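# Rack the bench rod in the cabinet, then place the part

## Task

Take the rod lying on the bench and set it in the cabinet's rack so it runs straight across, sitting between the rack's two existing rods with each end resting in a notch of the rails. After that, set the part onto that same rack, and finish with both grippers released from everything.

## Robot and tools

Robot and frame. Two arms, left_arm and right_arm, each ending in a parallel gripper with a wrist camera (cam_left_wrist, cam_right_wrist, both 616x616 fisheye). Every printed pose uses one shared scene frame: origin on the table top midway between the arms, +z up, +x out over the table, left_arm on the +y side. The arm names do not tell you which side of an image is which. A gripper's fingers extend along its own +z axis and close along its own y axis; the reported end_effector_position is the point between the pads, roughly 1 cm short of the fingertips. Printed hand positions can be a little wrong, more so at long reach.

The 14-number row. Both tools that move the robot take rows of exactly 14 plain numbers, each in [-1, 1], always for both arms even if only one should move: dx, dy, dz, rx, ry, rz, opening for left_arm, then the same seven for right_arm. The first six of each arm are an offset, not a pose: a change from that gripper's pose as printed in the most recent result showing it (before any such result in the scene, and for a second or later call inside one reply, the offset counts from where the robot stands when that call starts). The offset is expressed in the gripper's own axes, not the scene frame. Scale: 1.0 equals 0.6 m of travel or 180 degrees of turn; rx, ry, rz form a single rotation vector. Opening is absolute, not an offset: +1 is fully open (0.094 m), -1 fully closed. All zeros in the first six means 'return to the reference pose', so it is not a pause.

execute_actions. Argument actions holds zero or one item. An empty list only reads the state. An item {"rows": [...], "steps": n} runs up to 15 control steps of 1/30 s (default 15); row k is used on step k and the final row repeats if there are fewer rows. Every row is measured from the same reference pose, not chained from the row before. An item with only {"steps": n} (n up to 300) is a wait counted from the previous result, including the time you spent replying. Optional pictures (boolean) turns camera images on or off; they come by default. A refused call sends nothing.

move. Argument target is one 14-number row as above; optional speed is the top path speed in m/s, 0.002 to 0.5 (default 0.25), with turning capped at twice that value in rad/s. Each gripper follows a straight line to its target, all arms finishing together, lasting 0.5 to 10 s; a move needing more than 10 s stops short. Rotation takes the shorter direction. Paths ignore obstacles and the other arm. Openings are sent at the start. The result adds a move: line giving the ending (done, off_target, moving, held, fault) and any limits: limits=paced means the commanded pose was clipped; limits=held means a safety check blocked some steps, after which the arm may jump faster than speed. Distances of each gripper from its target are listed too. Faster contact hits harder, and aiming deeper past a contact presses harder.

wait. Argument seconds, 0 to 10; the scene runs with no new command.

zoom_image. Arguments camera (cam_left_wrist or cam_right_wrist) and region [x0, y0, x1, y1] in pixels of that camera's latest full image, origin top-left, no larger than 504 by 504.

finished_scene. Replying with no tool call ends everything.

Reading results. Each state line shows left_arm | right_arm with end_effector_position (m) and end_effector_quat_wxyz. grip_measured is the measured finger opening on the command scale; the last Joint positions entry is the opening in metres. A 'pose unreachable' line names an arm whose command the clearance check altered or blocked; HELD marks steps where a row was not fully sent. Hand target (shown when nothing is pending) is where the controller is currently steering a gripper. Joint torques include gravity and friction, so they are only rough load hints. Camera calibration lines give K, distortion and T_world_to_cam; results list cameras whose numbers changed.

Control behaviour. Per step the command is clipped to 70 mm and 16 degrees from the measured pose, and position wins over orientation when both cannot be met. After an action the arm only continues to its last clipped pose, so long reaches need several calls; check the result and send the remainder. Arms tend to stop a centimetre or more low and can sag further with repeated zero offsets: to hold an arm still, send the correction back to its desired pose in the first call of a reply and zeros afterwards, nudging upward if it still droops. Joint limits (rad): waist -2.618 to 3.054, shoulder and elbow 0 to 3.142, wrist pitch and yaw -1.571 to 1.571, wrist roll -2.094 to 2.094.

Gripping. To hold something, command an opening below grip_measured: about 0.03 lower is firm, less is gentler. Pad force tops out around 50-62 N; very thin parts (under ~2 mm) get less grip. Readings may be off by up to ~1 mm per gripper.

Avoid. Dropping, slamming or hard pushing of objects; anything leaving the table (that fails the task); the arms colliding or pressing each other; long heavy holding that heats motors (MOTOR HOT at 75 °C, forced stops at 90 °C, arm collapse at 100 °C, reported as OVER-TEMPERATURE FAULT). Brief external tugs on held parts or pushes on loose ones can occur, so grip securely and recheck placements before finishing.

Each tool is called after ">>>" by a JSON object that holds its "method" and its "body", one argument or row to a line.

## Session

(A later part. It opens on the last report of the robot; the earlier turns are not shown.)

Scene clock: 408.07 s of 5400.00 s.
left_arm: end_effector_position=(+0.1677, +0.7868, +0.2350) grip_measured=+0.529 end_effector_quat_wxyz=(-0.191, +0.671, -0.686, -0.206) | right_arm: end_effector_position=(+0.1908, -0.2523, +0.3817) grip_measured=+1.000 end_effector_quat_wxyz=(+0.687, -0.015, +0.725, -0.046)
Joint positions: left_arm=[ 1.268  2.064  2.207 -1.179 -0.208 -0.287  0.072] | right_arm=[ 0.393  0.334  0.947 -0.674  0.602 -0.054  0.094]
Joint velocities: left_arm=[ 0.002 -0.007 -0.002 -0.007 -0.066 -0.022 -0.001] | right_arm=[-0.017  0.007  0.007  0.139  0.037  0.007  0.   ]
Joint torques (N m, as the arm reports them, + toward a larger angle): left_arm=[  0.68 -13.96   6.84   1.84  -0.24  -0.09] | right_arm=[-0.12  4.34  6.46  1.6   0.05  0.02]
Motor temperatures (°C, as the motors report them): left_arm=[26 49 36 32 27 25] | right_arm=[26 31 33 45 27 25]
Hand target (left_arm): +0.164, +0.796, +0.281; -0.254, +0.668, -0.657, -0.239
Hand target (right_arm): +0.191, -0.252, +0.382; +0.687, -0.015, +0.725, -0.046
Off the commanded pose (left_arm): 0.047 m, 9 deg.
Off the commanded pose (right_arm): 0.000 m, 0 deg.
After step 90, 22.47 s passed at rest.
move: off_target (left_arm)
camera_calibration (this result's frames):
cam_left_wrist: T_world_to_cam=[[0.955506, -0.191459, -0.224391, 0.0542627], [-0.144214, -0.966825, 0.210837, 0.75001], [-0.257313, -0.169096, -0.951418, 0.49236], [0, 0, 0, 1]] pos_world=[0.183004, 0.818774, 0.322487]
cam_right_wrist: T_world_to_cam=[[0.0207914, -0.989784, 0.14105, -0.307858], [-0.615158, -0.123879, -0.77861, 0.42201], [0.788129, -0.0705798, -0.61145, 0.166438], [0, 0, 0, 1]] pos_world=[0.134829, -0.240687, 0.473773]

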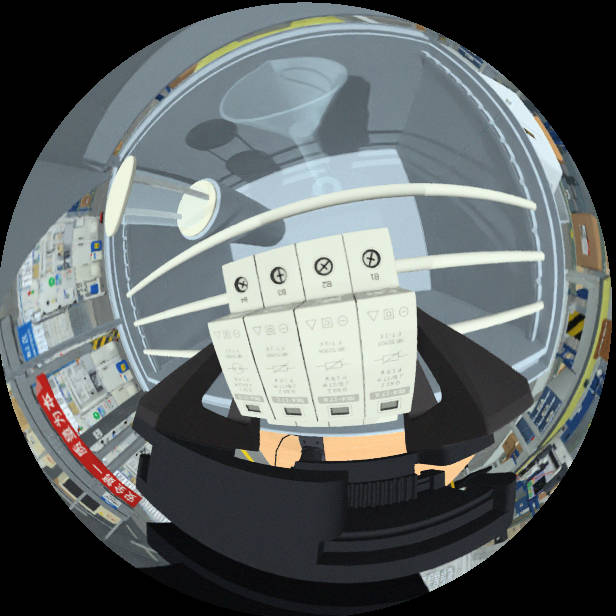

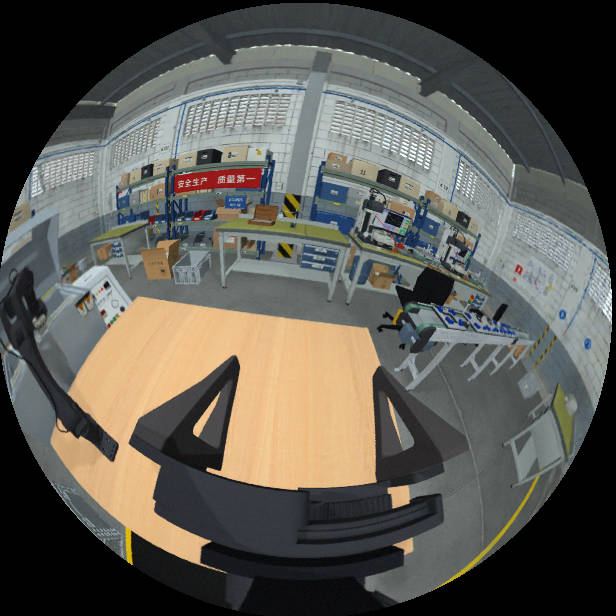

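>>> {"method": "move", "body": {
  "target": [-0.0745,0.009,-0.061,0.0092,-0.062,-0.0174,0.45, 0,0,0,0,0,0,1],
  "speed": 0.03
}}

Scene clock: 439.83 s of 5400.00 s.
left_arm: end_effector_position=(+0.1701, +0.7913, +0.2434) grip_measured=+0.529 end_effector_quat_wxyz=(-0.213, +0.668, -0.680, -0.214) | right_arm: end_effector_position=(+0.1908, -0.2523, +0.3817) grip_measured=+1.000 end_effector_quat_wxyz=(+0.687, -0.015, +0.725, -0.046)
Joint positions: left_arm=[ 1.268  2.043  2.185 -1.13  -0.205 -0.288  0.072] | right_arm=[ 0.393  0.334  0.947 -0.674  0.602 -0.054  0.094]
Joint velocities: left_arm=[-0.012 -0.002 -0.007  0.007  0.022  0.051 -0.001] | right_arm=[-0.007  0.007 -0.002  0.066  0.037  0.007  0.   ]
Joint torques (N m, as the arm reports them, + toward a larger angle): left_arm=[  0.64 -13.67   7.23   1.9   -0.4   -0.01] | right_arm=[-0.05  4.01  6.33  1.59  0.05  0.01]
Motor temperatures (°C, as the motors report them): left_arm=[26 54 36 34 26 25] | right_arm=[26 31 33 45 27 25]
Hand target (left_arm): +0.164, +0.801, +0.291; -0.272, +0.663, -0.650, -0.254
Hand target (right_arm): +0.191, -0.252, +0.382; +0.687, -0.015, +0.725, -0.046
Off the commanded pose (left_arm): 0.049 m, 9 deg.
Off the commanded pose (right_arm): 0.000 m, 0 deg.
After step 90, 25.17 s passed at rest.
move: off_target (left_arm)
camera_calibration (this result's frames):
cam_left_wrist: T_world_to_cam=[[0.959816, -0.182783, -0.21294, 0.0443587], [-0.148909, -0.974883, 0.165621, 0.771139], [-0.237864, -0.127257, -0.962926, 0.468135], [0, 0, 0, 1]] pos_world=[0.183605, 0.819452, 0.332509]
cam_right_wrist: T_world_to_cam=[[0.0207914, -0.989784, 0.14105, -0.307858], [-0.615158, -0.123879, -0.77861, 0.42201], [0.788129, -0.0705798, -0.61145, 0.166438], [0, 0, 0, 1]] pos_world=[0.134829, -0.240687, 0.473773]

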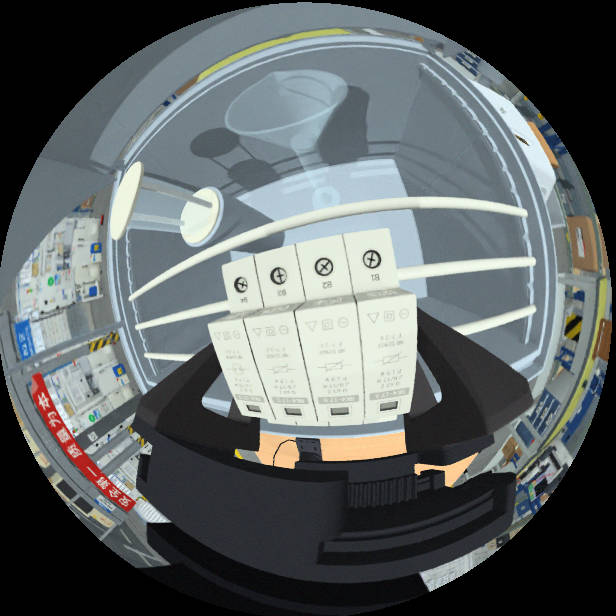

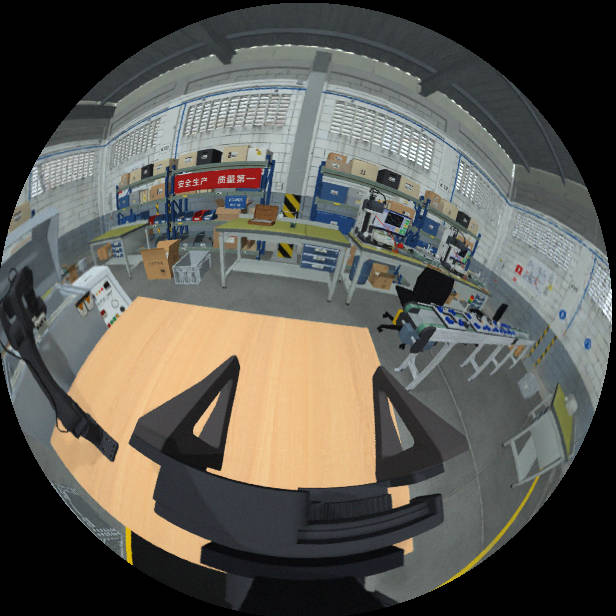

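>>> {"method": "move", "body": {
  "target": [-0.0503,0.0107,-0.037,0.0044,-0.0473,-0.0132,0.45, 0,0,0,0,0,0,1],
  "speed": 0.03
}}

Scene clock: 458.93 s of 5400.00 s.
left_arm: end_effector_position=(+0.1697, +0.7895, +0.2334) grip_measured=+0.529 end_effector_quat_wxyz=(-0.214, +0.669, -0.680, -0.213) | right_arm: end_effector_position=(+0.1908, -0.2523, +0.3817) grip_measured=+1.000 end_effector_quat_wxyz=(+0.687, -0.015, +0.725, -0.046)
Joint positions: left_arm=[ 1.268  2.014  2.1   -1.074 -0.203 -0.29   0.072] | right_arm=[ 0.393  0.334  0.947 -0.674  0.602 -0.054  0.094]
Joint velocities: left_arm=[ 0.007  0.022 -0.002 -0.066  0.022  0.022  0.   ] | right_arm=[ 0.027 -0.017  0.002  0.037  0.007 -0.051  0.   ]
Joint torques (N m, as the arm reports them, + toward a larger angle): left_arm=[  0.66 -13.46   7.12   1.92  -0.39   0.01] | right_arm=[0.02 4.24 6.44 1.63 0.03 0.  ]
Motor temperatures (°C, as the motors report them): left_arm=[26 55 36 35 27 25] | right_arm=[26 31 33 45 27 25]
Hand target (left_arm): +0.164, +0.800, +0.280; -0.271, +0.663, -0.650, -0.253
Hand target (right_arm): +0.191, -0.252, +0.382; +0.687, -0.015, +0.725, -0.046
Off the commanded pose (left_arm): 0.048 m, 9 deg.
Off the commanded pose (right_arm): 0.000 m, 0 deg.
After step 90, 13.23 s passed at rest.
move: off_target (left_arm)
camera_calibration (this result's frames):
cam_left_wrist: T_world_to_cam=[[0.960353, -0.182715, -0.210563, 0.04153], [-0.149107, -0.974816, 0.165831, 0.770889], [-0.23556, -0.12786, -0.963412, 0.458402], [0, 0, 0, 1]] pos_world=[0.183043, 0.817674, 0.322538]
cam_right_wrist: T_world_to_cam=[[0.0207914, -0.989784, 0.14105, -0.307858], [-0.615158, -0.123879, -0.77861, 0.42201], [0.788129, -0.0705798, -0.61145, 0.166438], [0, 0, 0, 1]] pos_world=[0.134829, -0.240687, 0.473773]

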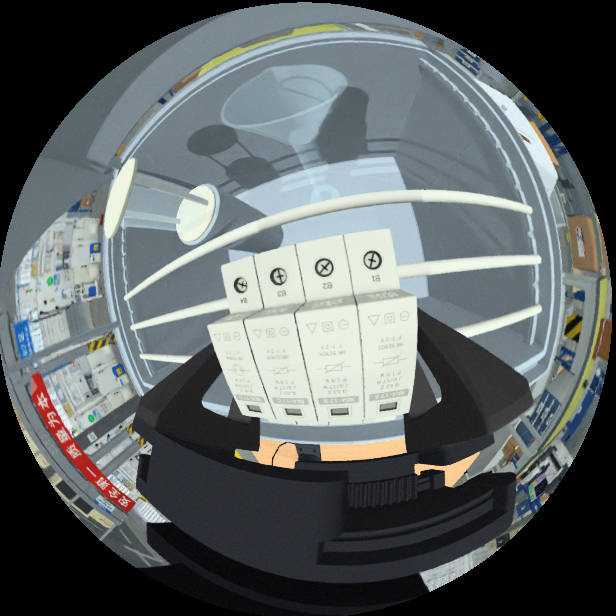

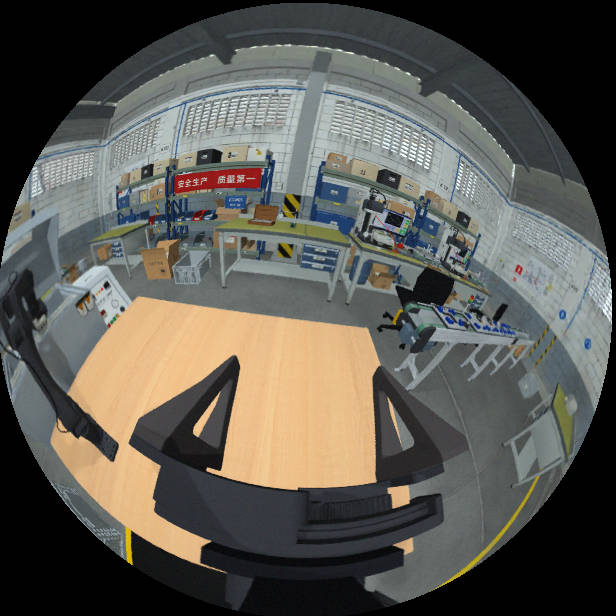

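>>> {"method": "move", "body": {
  "target": [-0.0557,0.0103,-0.0373,0.0044,-0.0465,-0.0125,0.45, 0,0,0,0,0,0,1],
  "speed": 0.03
}}

Scene clock: 468.07 s of 5400.00 s.
left_arm: end_effector_position=(+0.1706, +0.7900, +0.2284) grip_measured=+0.529 end_effector_quat_wxyz=(-0.217, +0.669, -0.679, -0.212) | right_arm: end_effector_position=(+0.1908, -0.2523, +0.3817) grip_measured=+1.000 end_effector_quat_wxyz=(+0.687, -0.015, +0.725, -0.046)
Joint positions: left_arm=[ 1.268  2.003  2.06  -1.04  -0.199 -0.292  0.072] | right_arm=[ 0.393  0.334  0.947 -0.674  0.602 -0.054  0.094]
Joint velocities: left_arm=[-0.002  0.007  0.002  0.022 -0.081 -0.066 -0.001] | right_arm=[ 0.007 -0.012  0.002 -0.037 -0.051  0.007  0.   ]
Joint torques (N m, as the arm reports them, + toward a larger angle): left_arm=[  0.78 -13.23   6.97   1.92  -0.39   0.05] | right_arm=[-0.09  4.17  6.45  1.6   0.02  0.04]
Motor temperatures (°C, as the motors report them): left_arm=[26 55 36 35 27 25] | right_arm=[26 31 33 45 27 25]
Hand target (left_arm): +0.164, +0.801, +0.272; -0.271, +0.663, -0.651, -0.252
Hand target (right_arm): +0.191, -0.252, +0.382; +0.687, -0.015, +0.725, -0.046
Off the commanded pose (left_arm): 0.045 m, 8 deg.
Off the commanded pose (right_arm): 0.000 m, 0 deg.
After step 90, 3.37 s passed at rest.
move: off_target (left_arm)
camera_calibration (this result's frames):
cam_left_wrist: T_world_to_cam=[[0.9616, -0.182146, -0.2053, 0.0378404], [-0.150352, -0.975407, 0.16117, 0.774033], [-0.229608, -0.124114, -0.965337, 0.450294], [0, 0, 0, 1]] pos_world=[0.183381, 0.817777, 0.317704]
cam_right_wrist: T_world_to_cam=[[0.0207914, -0.989784, 0.14105, -0.307858], [-0.615158, -0.123879, -0.77861, 0.42201], [0.788129, -0.0705798, -0.61145, 0.166438], [0, 0, 0, 1]] pos_world=[0.134829, -0.240687, 0.473773]

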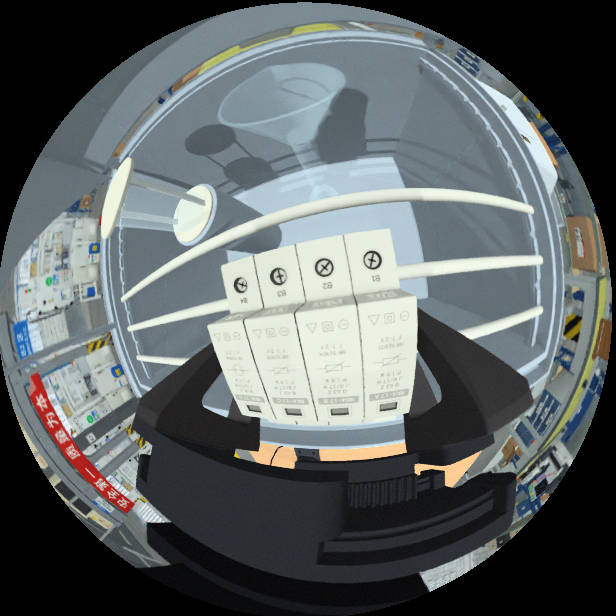

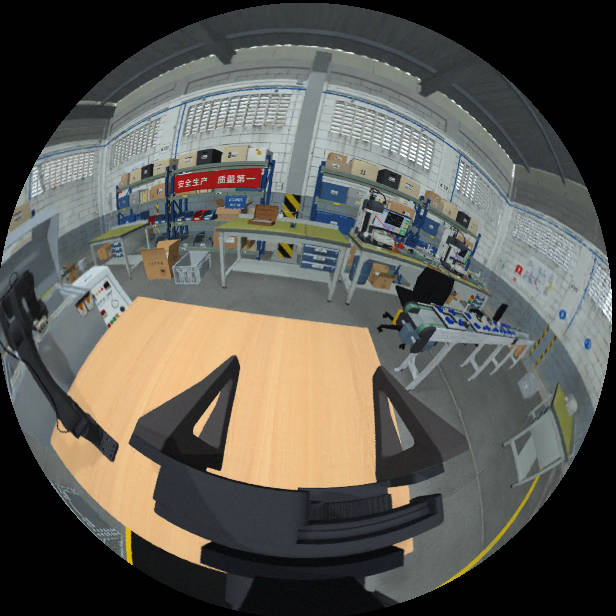

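>>> {"method": "move", "body": {
  "target": [-0.051,0.0117,-0.0347,0.003,-0.045,-0.0125,0.45, 0,0,0,0,0,0,1],
  "speed": 0.03
}}

Scene clock: 476.63 s of 5400.00 s.
left_arm: end_effector_position=(+0.1704, +0.7896, +0.2285) grip_measured=+0.529 end_effector_quat_wxyz=(-0.225, +0.668, -0.676, -0.216) | right_arm: end_effector_position=(+0.1908, -0.2523, +0.3817) grip_measured=+1.000 end_effector_quat_wxyz=(+0.687, -0.015, +0.725, -0.046)
Joint positions: left_arm=[ 1.268  1.978  2.014 -0.999 -0.199 -0.292  0.072] | right_arm=[ 0.393  0.334  0.947 -0.674  0.602 -0.054  0.094]
Joint velocities: left_arm=[-0.012 -0.022 -0.002 -0.007  0.022  0.022  0.   ] | right_arm=[-0.007 -0.002  0.002 -0.037  0.037 -0.037  0.   ]
Joint torques (N m, as the arm reports them, + toward a larger angle): left_arm=[  0.76 -12.32   6.47   1.91  -0.38   0.02] | right_arm=[0.01 4.08 6.49 1.58 0.03 0.01]
Motor temperatures (°C, as the motors report them): left_arm=[26 55 36 35 26 25] | right_arm=[26 31 33 45 27 25]
Hand target (left_arm): +0.164, +0.800, +0.264; -0.271, +0.664, -0.650, -0.251
Hand target (right_arm): +0.191, -0.252, +0.382; +0.687, -0.015, +0.725, -0.046
Off the commanded pose (left_arm): 0.038 m, 7 deg.
Off the commanded pose (right_arm): 0.000 m, 0 deg.
After step 90, 2.90 s passed at rest.
move: off_target (left_arm)
camera_calibration (this result's frames):
cam_left_wrist: T_world_to_cam=[[0.963, -0.178216, -0.202165, 0.0339279], [-0.151156, -0.978212, 0.142311, 0.780315], [-0.223123, -0.106487, -0.968957, 0.436062], [0, 0, 0, 1]] pos_world=[0.182572, 0.815795, 0.318337]
cam_right_wrist: T_world_to_cam=[[0.0207914, -0.989784, 0.14105, -0.307858], [-0.615158, -0.123879, -0.77861, 0.42201], [0.788129, -0.0705798, -0.61145, 0.166438], [0, 0, 0, 1]] pos_world=[0.134829, -0.240687, 0.473773]

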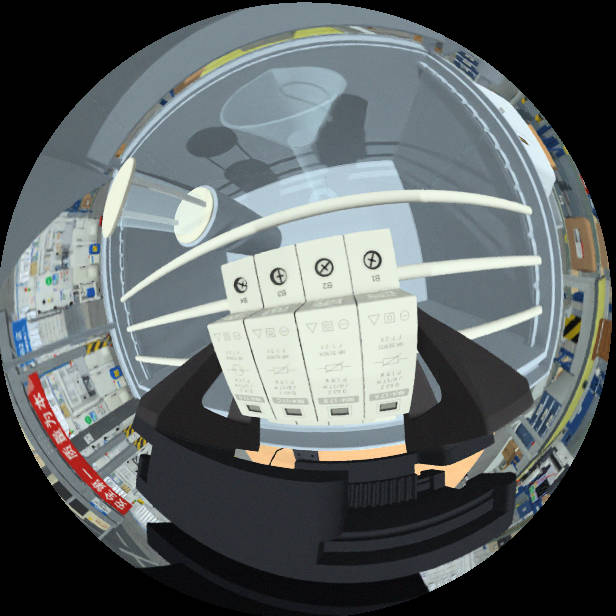

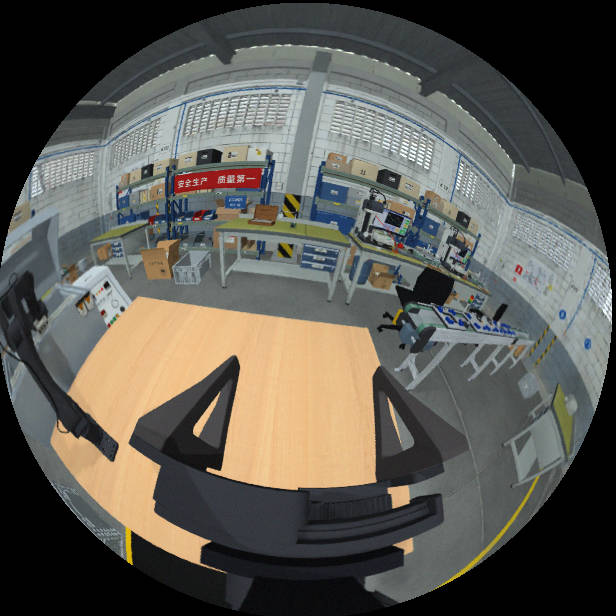

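>>> {"method": "move", "body": {
  "target": [-0.042,0.011,-0.024,0.002,-0.038,-0.011,0.45, 0,0,0,0,0,0,1],
  "speed": 0.03
}}

Scene clock: 486.60 s of 5400.00 s.
left_arm: end_effector_position=(+0.1701, +0.7893, +0.2288) grip_measured=+0.529 end_effector_quat_wxyz=(-0.233, +0.666, -0.673, -0.221) | right_arm: end_effector_position=(+0.1908, -0.2523, +0.3817) grip_measured=+1.000 end_effector_quat_wxyz=(+0.687, -0.015, +0.725, -0.046)
Joint positions: left_arm=[ 1.268  1.956  1.972 -0.96  -0.2   -0.292  0.072] | right_arm=[ 0.393  0.334  0.947 -0.674  0.602 -0.054  0.094]
Joint velocities: left_arm=[-0.012 -0.017 -0.007 -0.022  0.081  0.007 -0.001] | right_arm=[ 0.022  0.007 -0.007  0.051 -0.007  0.037  0.   ]
Joint torques (N m, as the arm reports them, + toward a larger angle): left_arm=[  0.74 -11.47   6.06   1.86  -0.32   0.02] | right_arm=[-0.08  4.2   6.36  1.6   0.02  0.03]
Motor temperatures (°C, as the motors report them): left_arm=[26 54 36 36 26 25] | right_arm=[26 31 33 45 27 25]
Hand target (left_arm): +0.164, +0.800, +0.256; -0.271, +0.664, -0.651, -0.249
Hand target (right_arm): +0.191, -0.252, +0.382; +0.687, -0.015, +0.725, -0.046
Off the commanded pose (left_arm): 0.029 m, 6 deg.
Off the commanded pose (right_arm): 0.000 m, 0 deg.
After step 90, 4.67 s passed at rest.
move: off_target (left_arm)
camera_calibration (this result's frames):
cam_left_wrist: T_world_to_cam=[[0.964243, -0.174154, -0.199765, 0.0303053], [-0.151586, -0.980724, 0.123297, 0.786306], [-0.217387, -0.0886068, -0.972055, 0.421948], [0, 0, 0, 1]] pos_world=[0.181698, 0.813814, 0.319262]
cam_right_wrist: T_world_to_cam=[[0.0207914, -0.989784, 0.14105, -0.307858], [-0.615158, -0.123879, -0.77861, 0.42201], [0.788129, -0.0705798, -0.61145, 0.166438], [0, 0, 0, 1]] pos_world=[0.134829, -0.240687, 0.473773]

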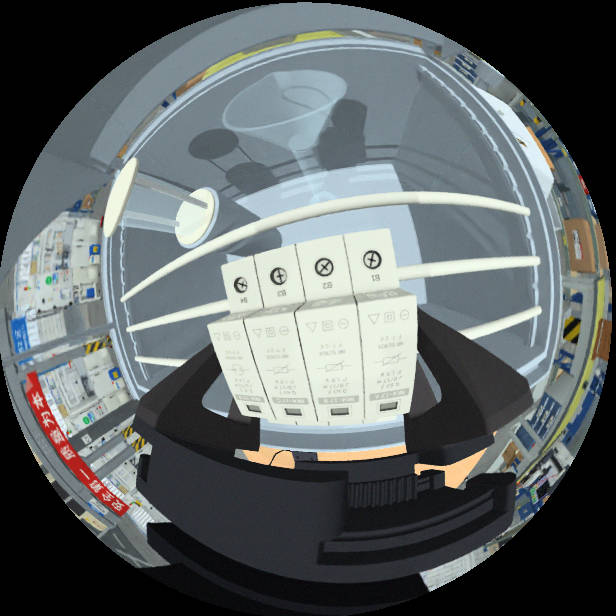

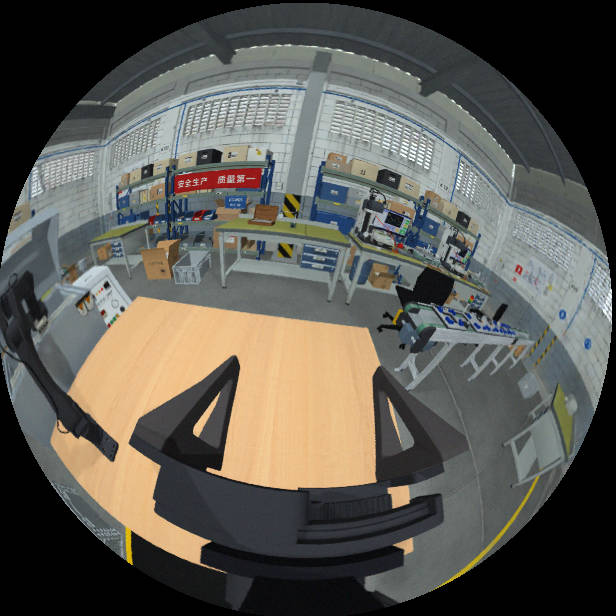

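>>> {"method": "move", "body": {
  "target": [-0.039,0.011,-0.021,0.002,-0.012,-0.009,0.45, 0,0,0,0,0,0,1],
  "speed": 0.03
}}

Scene clock: 496.47 s of 5400.00 s.
left_arm: end_effector_position=(+0.1686, +0.7900, +0.2283) grip_measured=+0.529 end_effector_quat_wxyz=(-0.223, +0.670, -0.676, -0.210) | right_arm: end_effector_position=(+0.1908, -0.2523, +0.3817) grip_measured=+1.000 end_effector_quat_wxyz=(+0.687, -0.015, +0.725, -0.046)
Joint positions: left_arm=[ 1.276  1.99   2.037 -1.021 -0.187 -0.291  0.072] | right_arm=[ 0.393  0.334  0.947 -0.674  0.602 -0.054  0.094]
Joint velocities: left_arm=[ 0.002 -0.017  0.007 -0.081 -0.037  0.022  0.001] | right_arm=[ 0.002 -0.002 -0.002  0.022 -0.022  0.066  0.   ]
Joint torques (N m, as the arm reports them, + toward a larger angle): left_arm=[  0.88 -10.2    9.46   1.48  -0.18  -0.02] | right_arm=[0.12 4.13 6.39 1.59 0.05 0.05]
Motor temperatures (°C, as the motors report them): left_arm=[26 53 36 36 26 25] | right_arm=[26 31 33 45 27 25]
Hand target (left_arm): +0.164, +0.799, +0.253; -0.251, +0.670, -0.660, -0.228
Hand target (right_arm): +0.191, -0.252, +0.382; +0.687, -0.015, +0.725, -0.046
Off the commanded pose (left_arm): 0.027 m, 4 deg.
Off the commanded pose (right_arm): 0.000 m, 0 deg.
After step 90, 5.73 s passed at rest.
move: off_target (left_arm)
camera_calibration (this result's frames):
cam_left_wrist: T_world_to_cam=[[0.964157, -0.180598, -0.194385, 0.0356374], [-0.151729, -0.976279, 0.154457, 0.776279], [-0.217669, -0.119427, -0.968689, 0.444765], [0, 0, 0, 1]] pos_world=[0.180235, 0.817419, 0.317864]
cam_right_wrist: T_world_to_cam=[[0.0207914, -0.989784, 0.14105, -0.307858], [-0.615158, -0.123879, -0.77861, 0.42201], [0.788129, -0.0705798, -0.61145, 0.166438], [0, 0, 0, 1]] pos_world=[0.134829, -0.240687, 0.473773]

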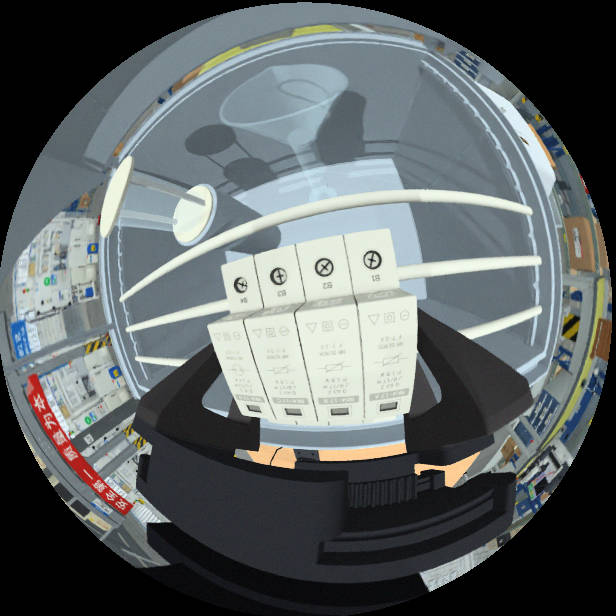

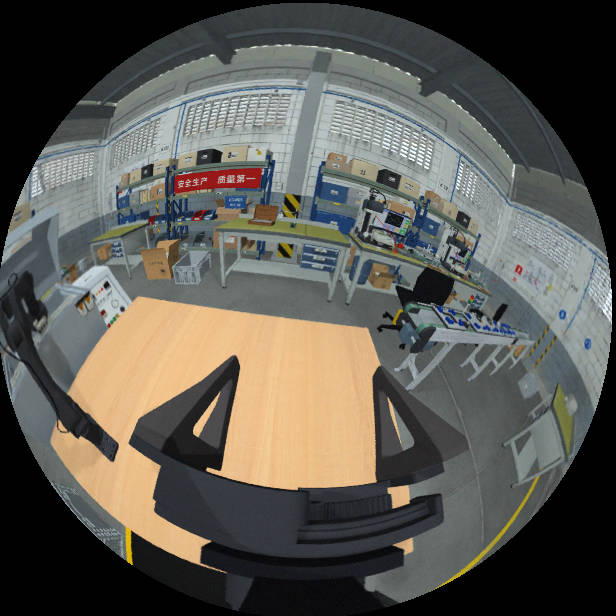

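Level and resting. Release and retract.

>>> {"method": "move", "body": {
  "target": [-0.036,0.008,-0.025,0.002,-0.02,-0.006,1, 0,0,0,0,0,0,1],
  "speed": 0.03
}}

>>> {"method": "move", "body": {
  "target": [-0.04,0,-0.2,0,-0.02,0,1, 0,0,0,0,0,0,1],
  "speed": 0.06
}}

Scene clock: 504.70 s of 5400.00 s.
left_arm: end_effector_position=(+0.1695, +0.7929, +0.2374) grip_measured=+1.000 end_effector_quat_wxyz=(-0.233, +0.668, -0.673, -0.215) | right_arm: end_effector_position=(+0.1908, -0.2523, +0.3817) grip_measured=+1.000 end_effector_quat_wxyz=(+0.687, -0.015, +0.725, -0.046)
Joint positions: left_arm=[ 1.277  1.99   2.062 -1.022 -0.187 -0.291  0.094] | right_arm=[ 0.393  0.334  0.947 -0.674  0.602 -0.054  0.094]
Joint velocities: left_arm=[-0.012 -0.002 -0.017 -0.037 -0.051 -0.066  0.   ] | right_arm=[-0.002 -0.002  0.012  0.051 -0.022 -0.022  0.   ]
Joint torques (N m, as the arm reports them, + toward a larger angle): left_arm=[ 0.81 -9.74  8.44  1.41 -0.18  0.06] | right_arm=[ 0.03  4.2   6.28  1.59 -0.02  0.01]
Motor temperatures (°C, as the motors report them): left_arm=[26 52 37 35 26 25] | right_arm=[26 31 33 45 27 25]
Hand target (left_arm): +0.164, +0.798, +0.253; -0.248, +0.668, -0.664, -0.227
Hand target (right_arm): +0.191, -0.252, +0.382; +0.687, -0.015, +0.725, -0.046
Off the commanded pose (left_arm): 0.018 m, 2 deg.
Off the commanded pose (right_arm): 0.000 m, 0 deg.
After step 90, 3.87 s passed at rest.
move: off_target (left_arm)
camera_calibration (this result's frames):
cam_left_wrist: T_world_to_cam=[[0.965698, -0.17633, -0.190616, 0.0325545], [-0.152793, -0.979412, 0.131931, 0.785834], [-0.209955, -0.0982803, -0.972759, 0.437062], [0, 0, 0, 1]] pos_world=[0.180396, 0.818351, 0.327685]
cam_right_wrist: T_world_to_cam=[[0.0207914, -0.989784, 0.14105, -0.307858], [-0.615158, -0.123879, -0.77861, 0.42201], [0.788129, -0.0705798, -0.61145, 0.166438], [0, 0, 0, 1]] pos_world=[0.134829, -0.240687, 0.473773]

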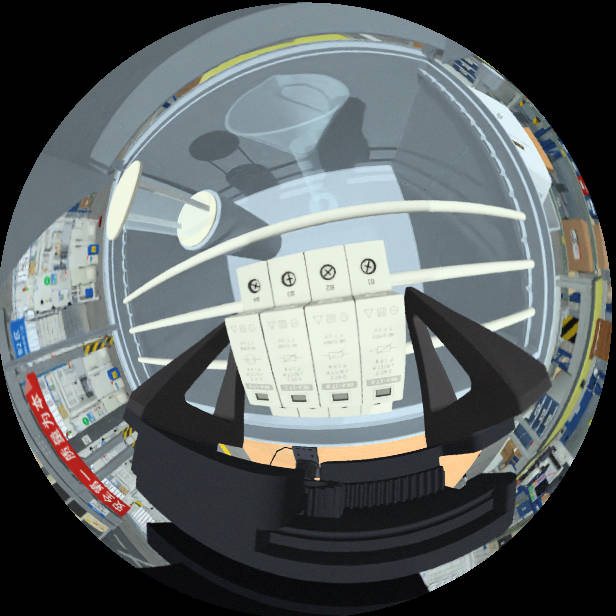

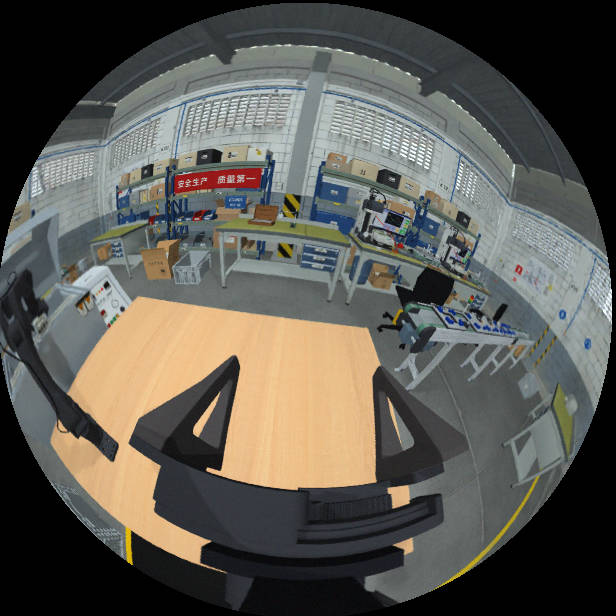

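Scene clock: 507.50 s of 5400.00 s.
left_arm: end_effector_position=(+0.1661, +0.7415, +0.3410) grip_measured=+1.000 end_effector_quat_wxyz=(-0.249, +0.661, -0.669, -0.231) | right_arm: end_effector_position=(+0.1908, -0.2523, +0.3817) grip_measured=+1.000 end_effector_quat_wxyz=(+0.687, -0.015, +0.725, -0.046)
Joint positions: left_arm=[ 1.229  1.988  2.507 -1.43  -0.228 -0.316  0.094] | right_arm=[ 0.393  0.334  0.947 -0.674  0.602 -0.054  0.094]
Joint velocities: left_arm=[ 0.007 -0.002 -0.002 -0.007  0.066  0.037  0.   ] | right_arm=[-0.012 -0.002 -0.007  0.066  0.022  0.051  0.   ]
Joint torques (N m, as the arm reports them, + toward a larger angle): left_arm=[-0.77 -7.91  7.06  1.31 -0.27 -0.08] | right_arm=[0.   4.17 6.39 1.59 0.06 0.03]
Motor temperatures (°C, as the motors report them): left_arm=[26 52 37 34 26 25] | right_arm=[26 31 33 45 27 25]
Hand target (left_arm): +0.168, +0.739, +0.347; -0.254, +0.661, -0.666, -0.235
Hand target (right_arm): +0.191, -0.252, +0.382; +0.687, -0.015, +0.725, -0.046
Off the commanded pose (left_arm): 0.007 m, 1 deg.
Off the commanded pose (right_arm): 0.000 m, 0 deg.
move: done
camera_calibration (this result's frames):
cam_left_wrist: T_world_to_cam=[[0.965035, -0.170373, -0.199198, 0.0450587], [-0.156395, -0.984113, 0.0840357, 0.741668], [-0.210351, -0.0499438, -0.976349, 0.497529], [0, 0, 0, 1]] pos_world=[0.177166, 0.76241, 0.432411]
cam_right_wrist: T_world_to_cam=[[0.0207914, -0.989784, 0.14105, -0.307858], [-0.615158, -0.123879, -0.77861, 0.42201], [0.788129, -0.0705798, -0.61145, 0.166438], [0, 0, 0, 1]] pos_world=[0.134829, -0.240687, 0.473773]

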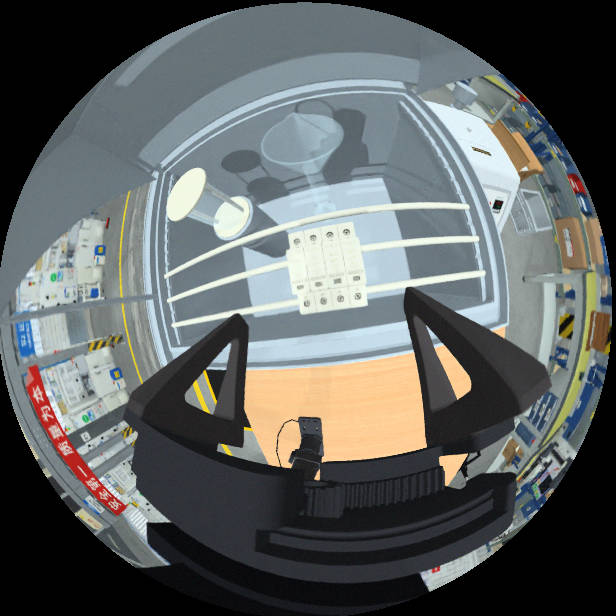

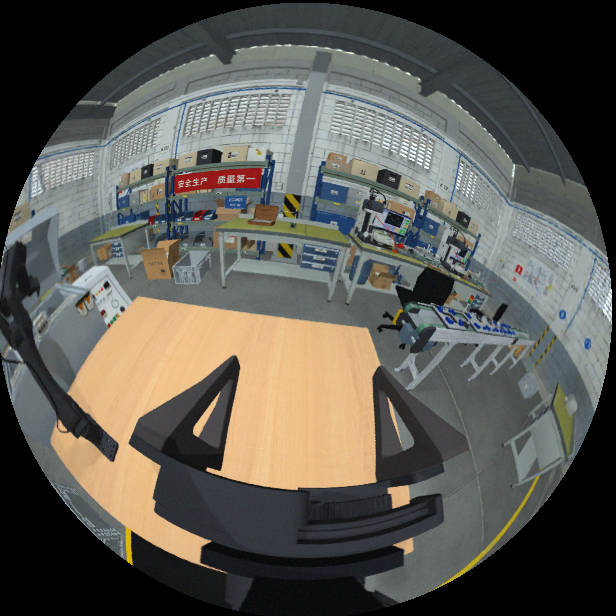

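>>> {"method": "finished_scene", "body": {
  "scene": 2
}}

The scene is finished: the task was done.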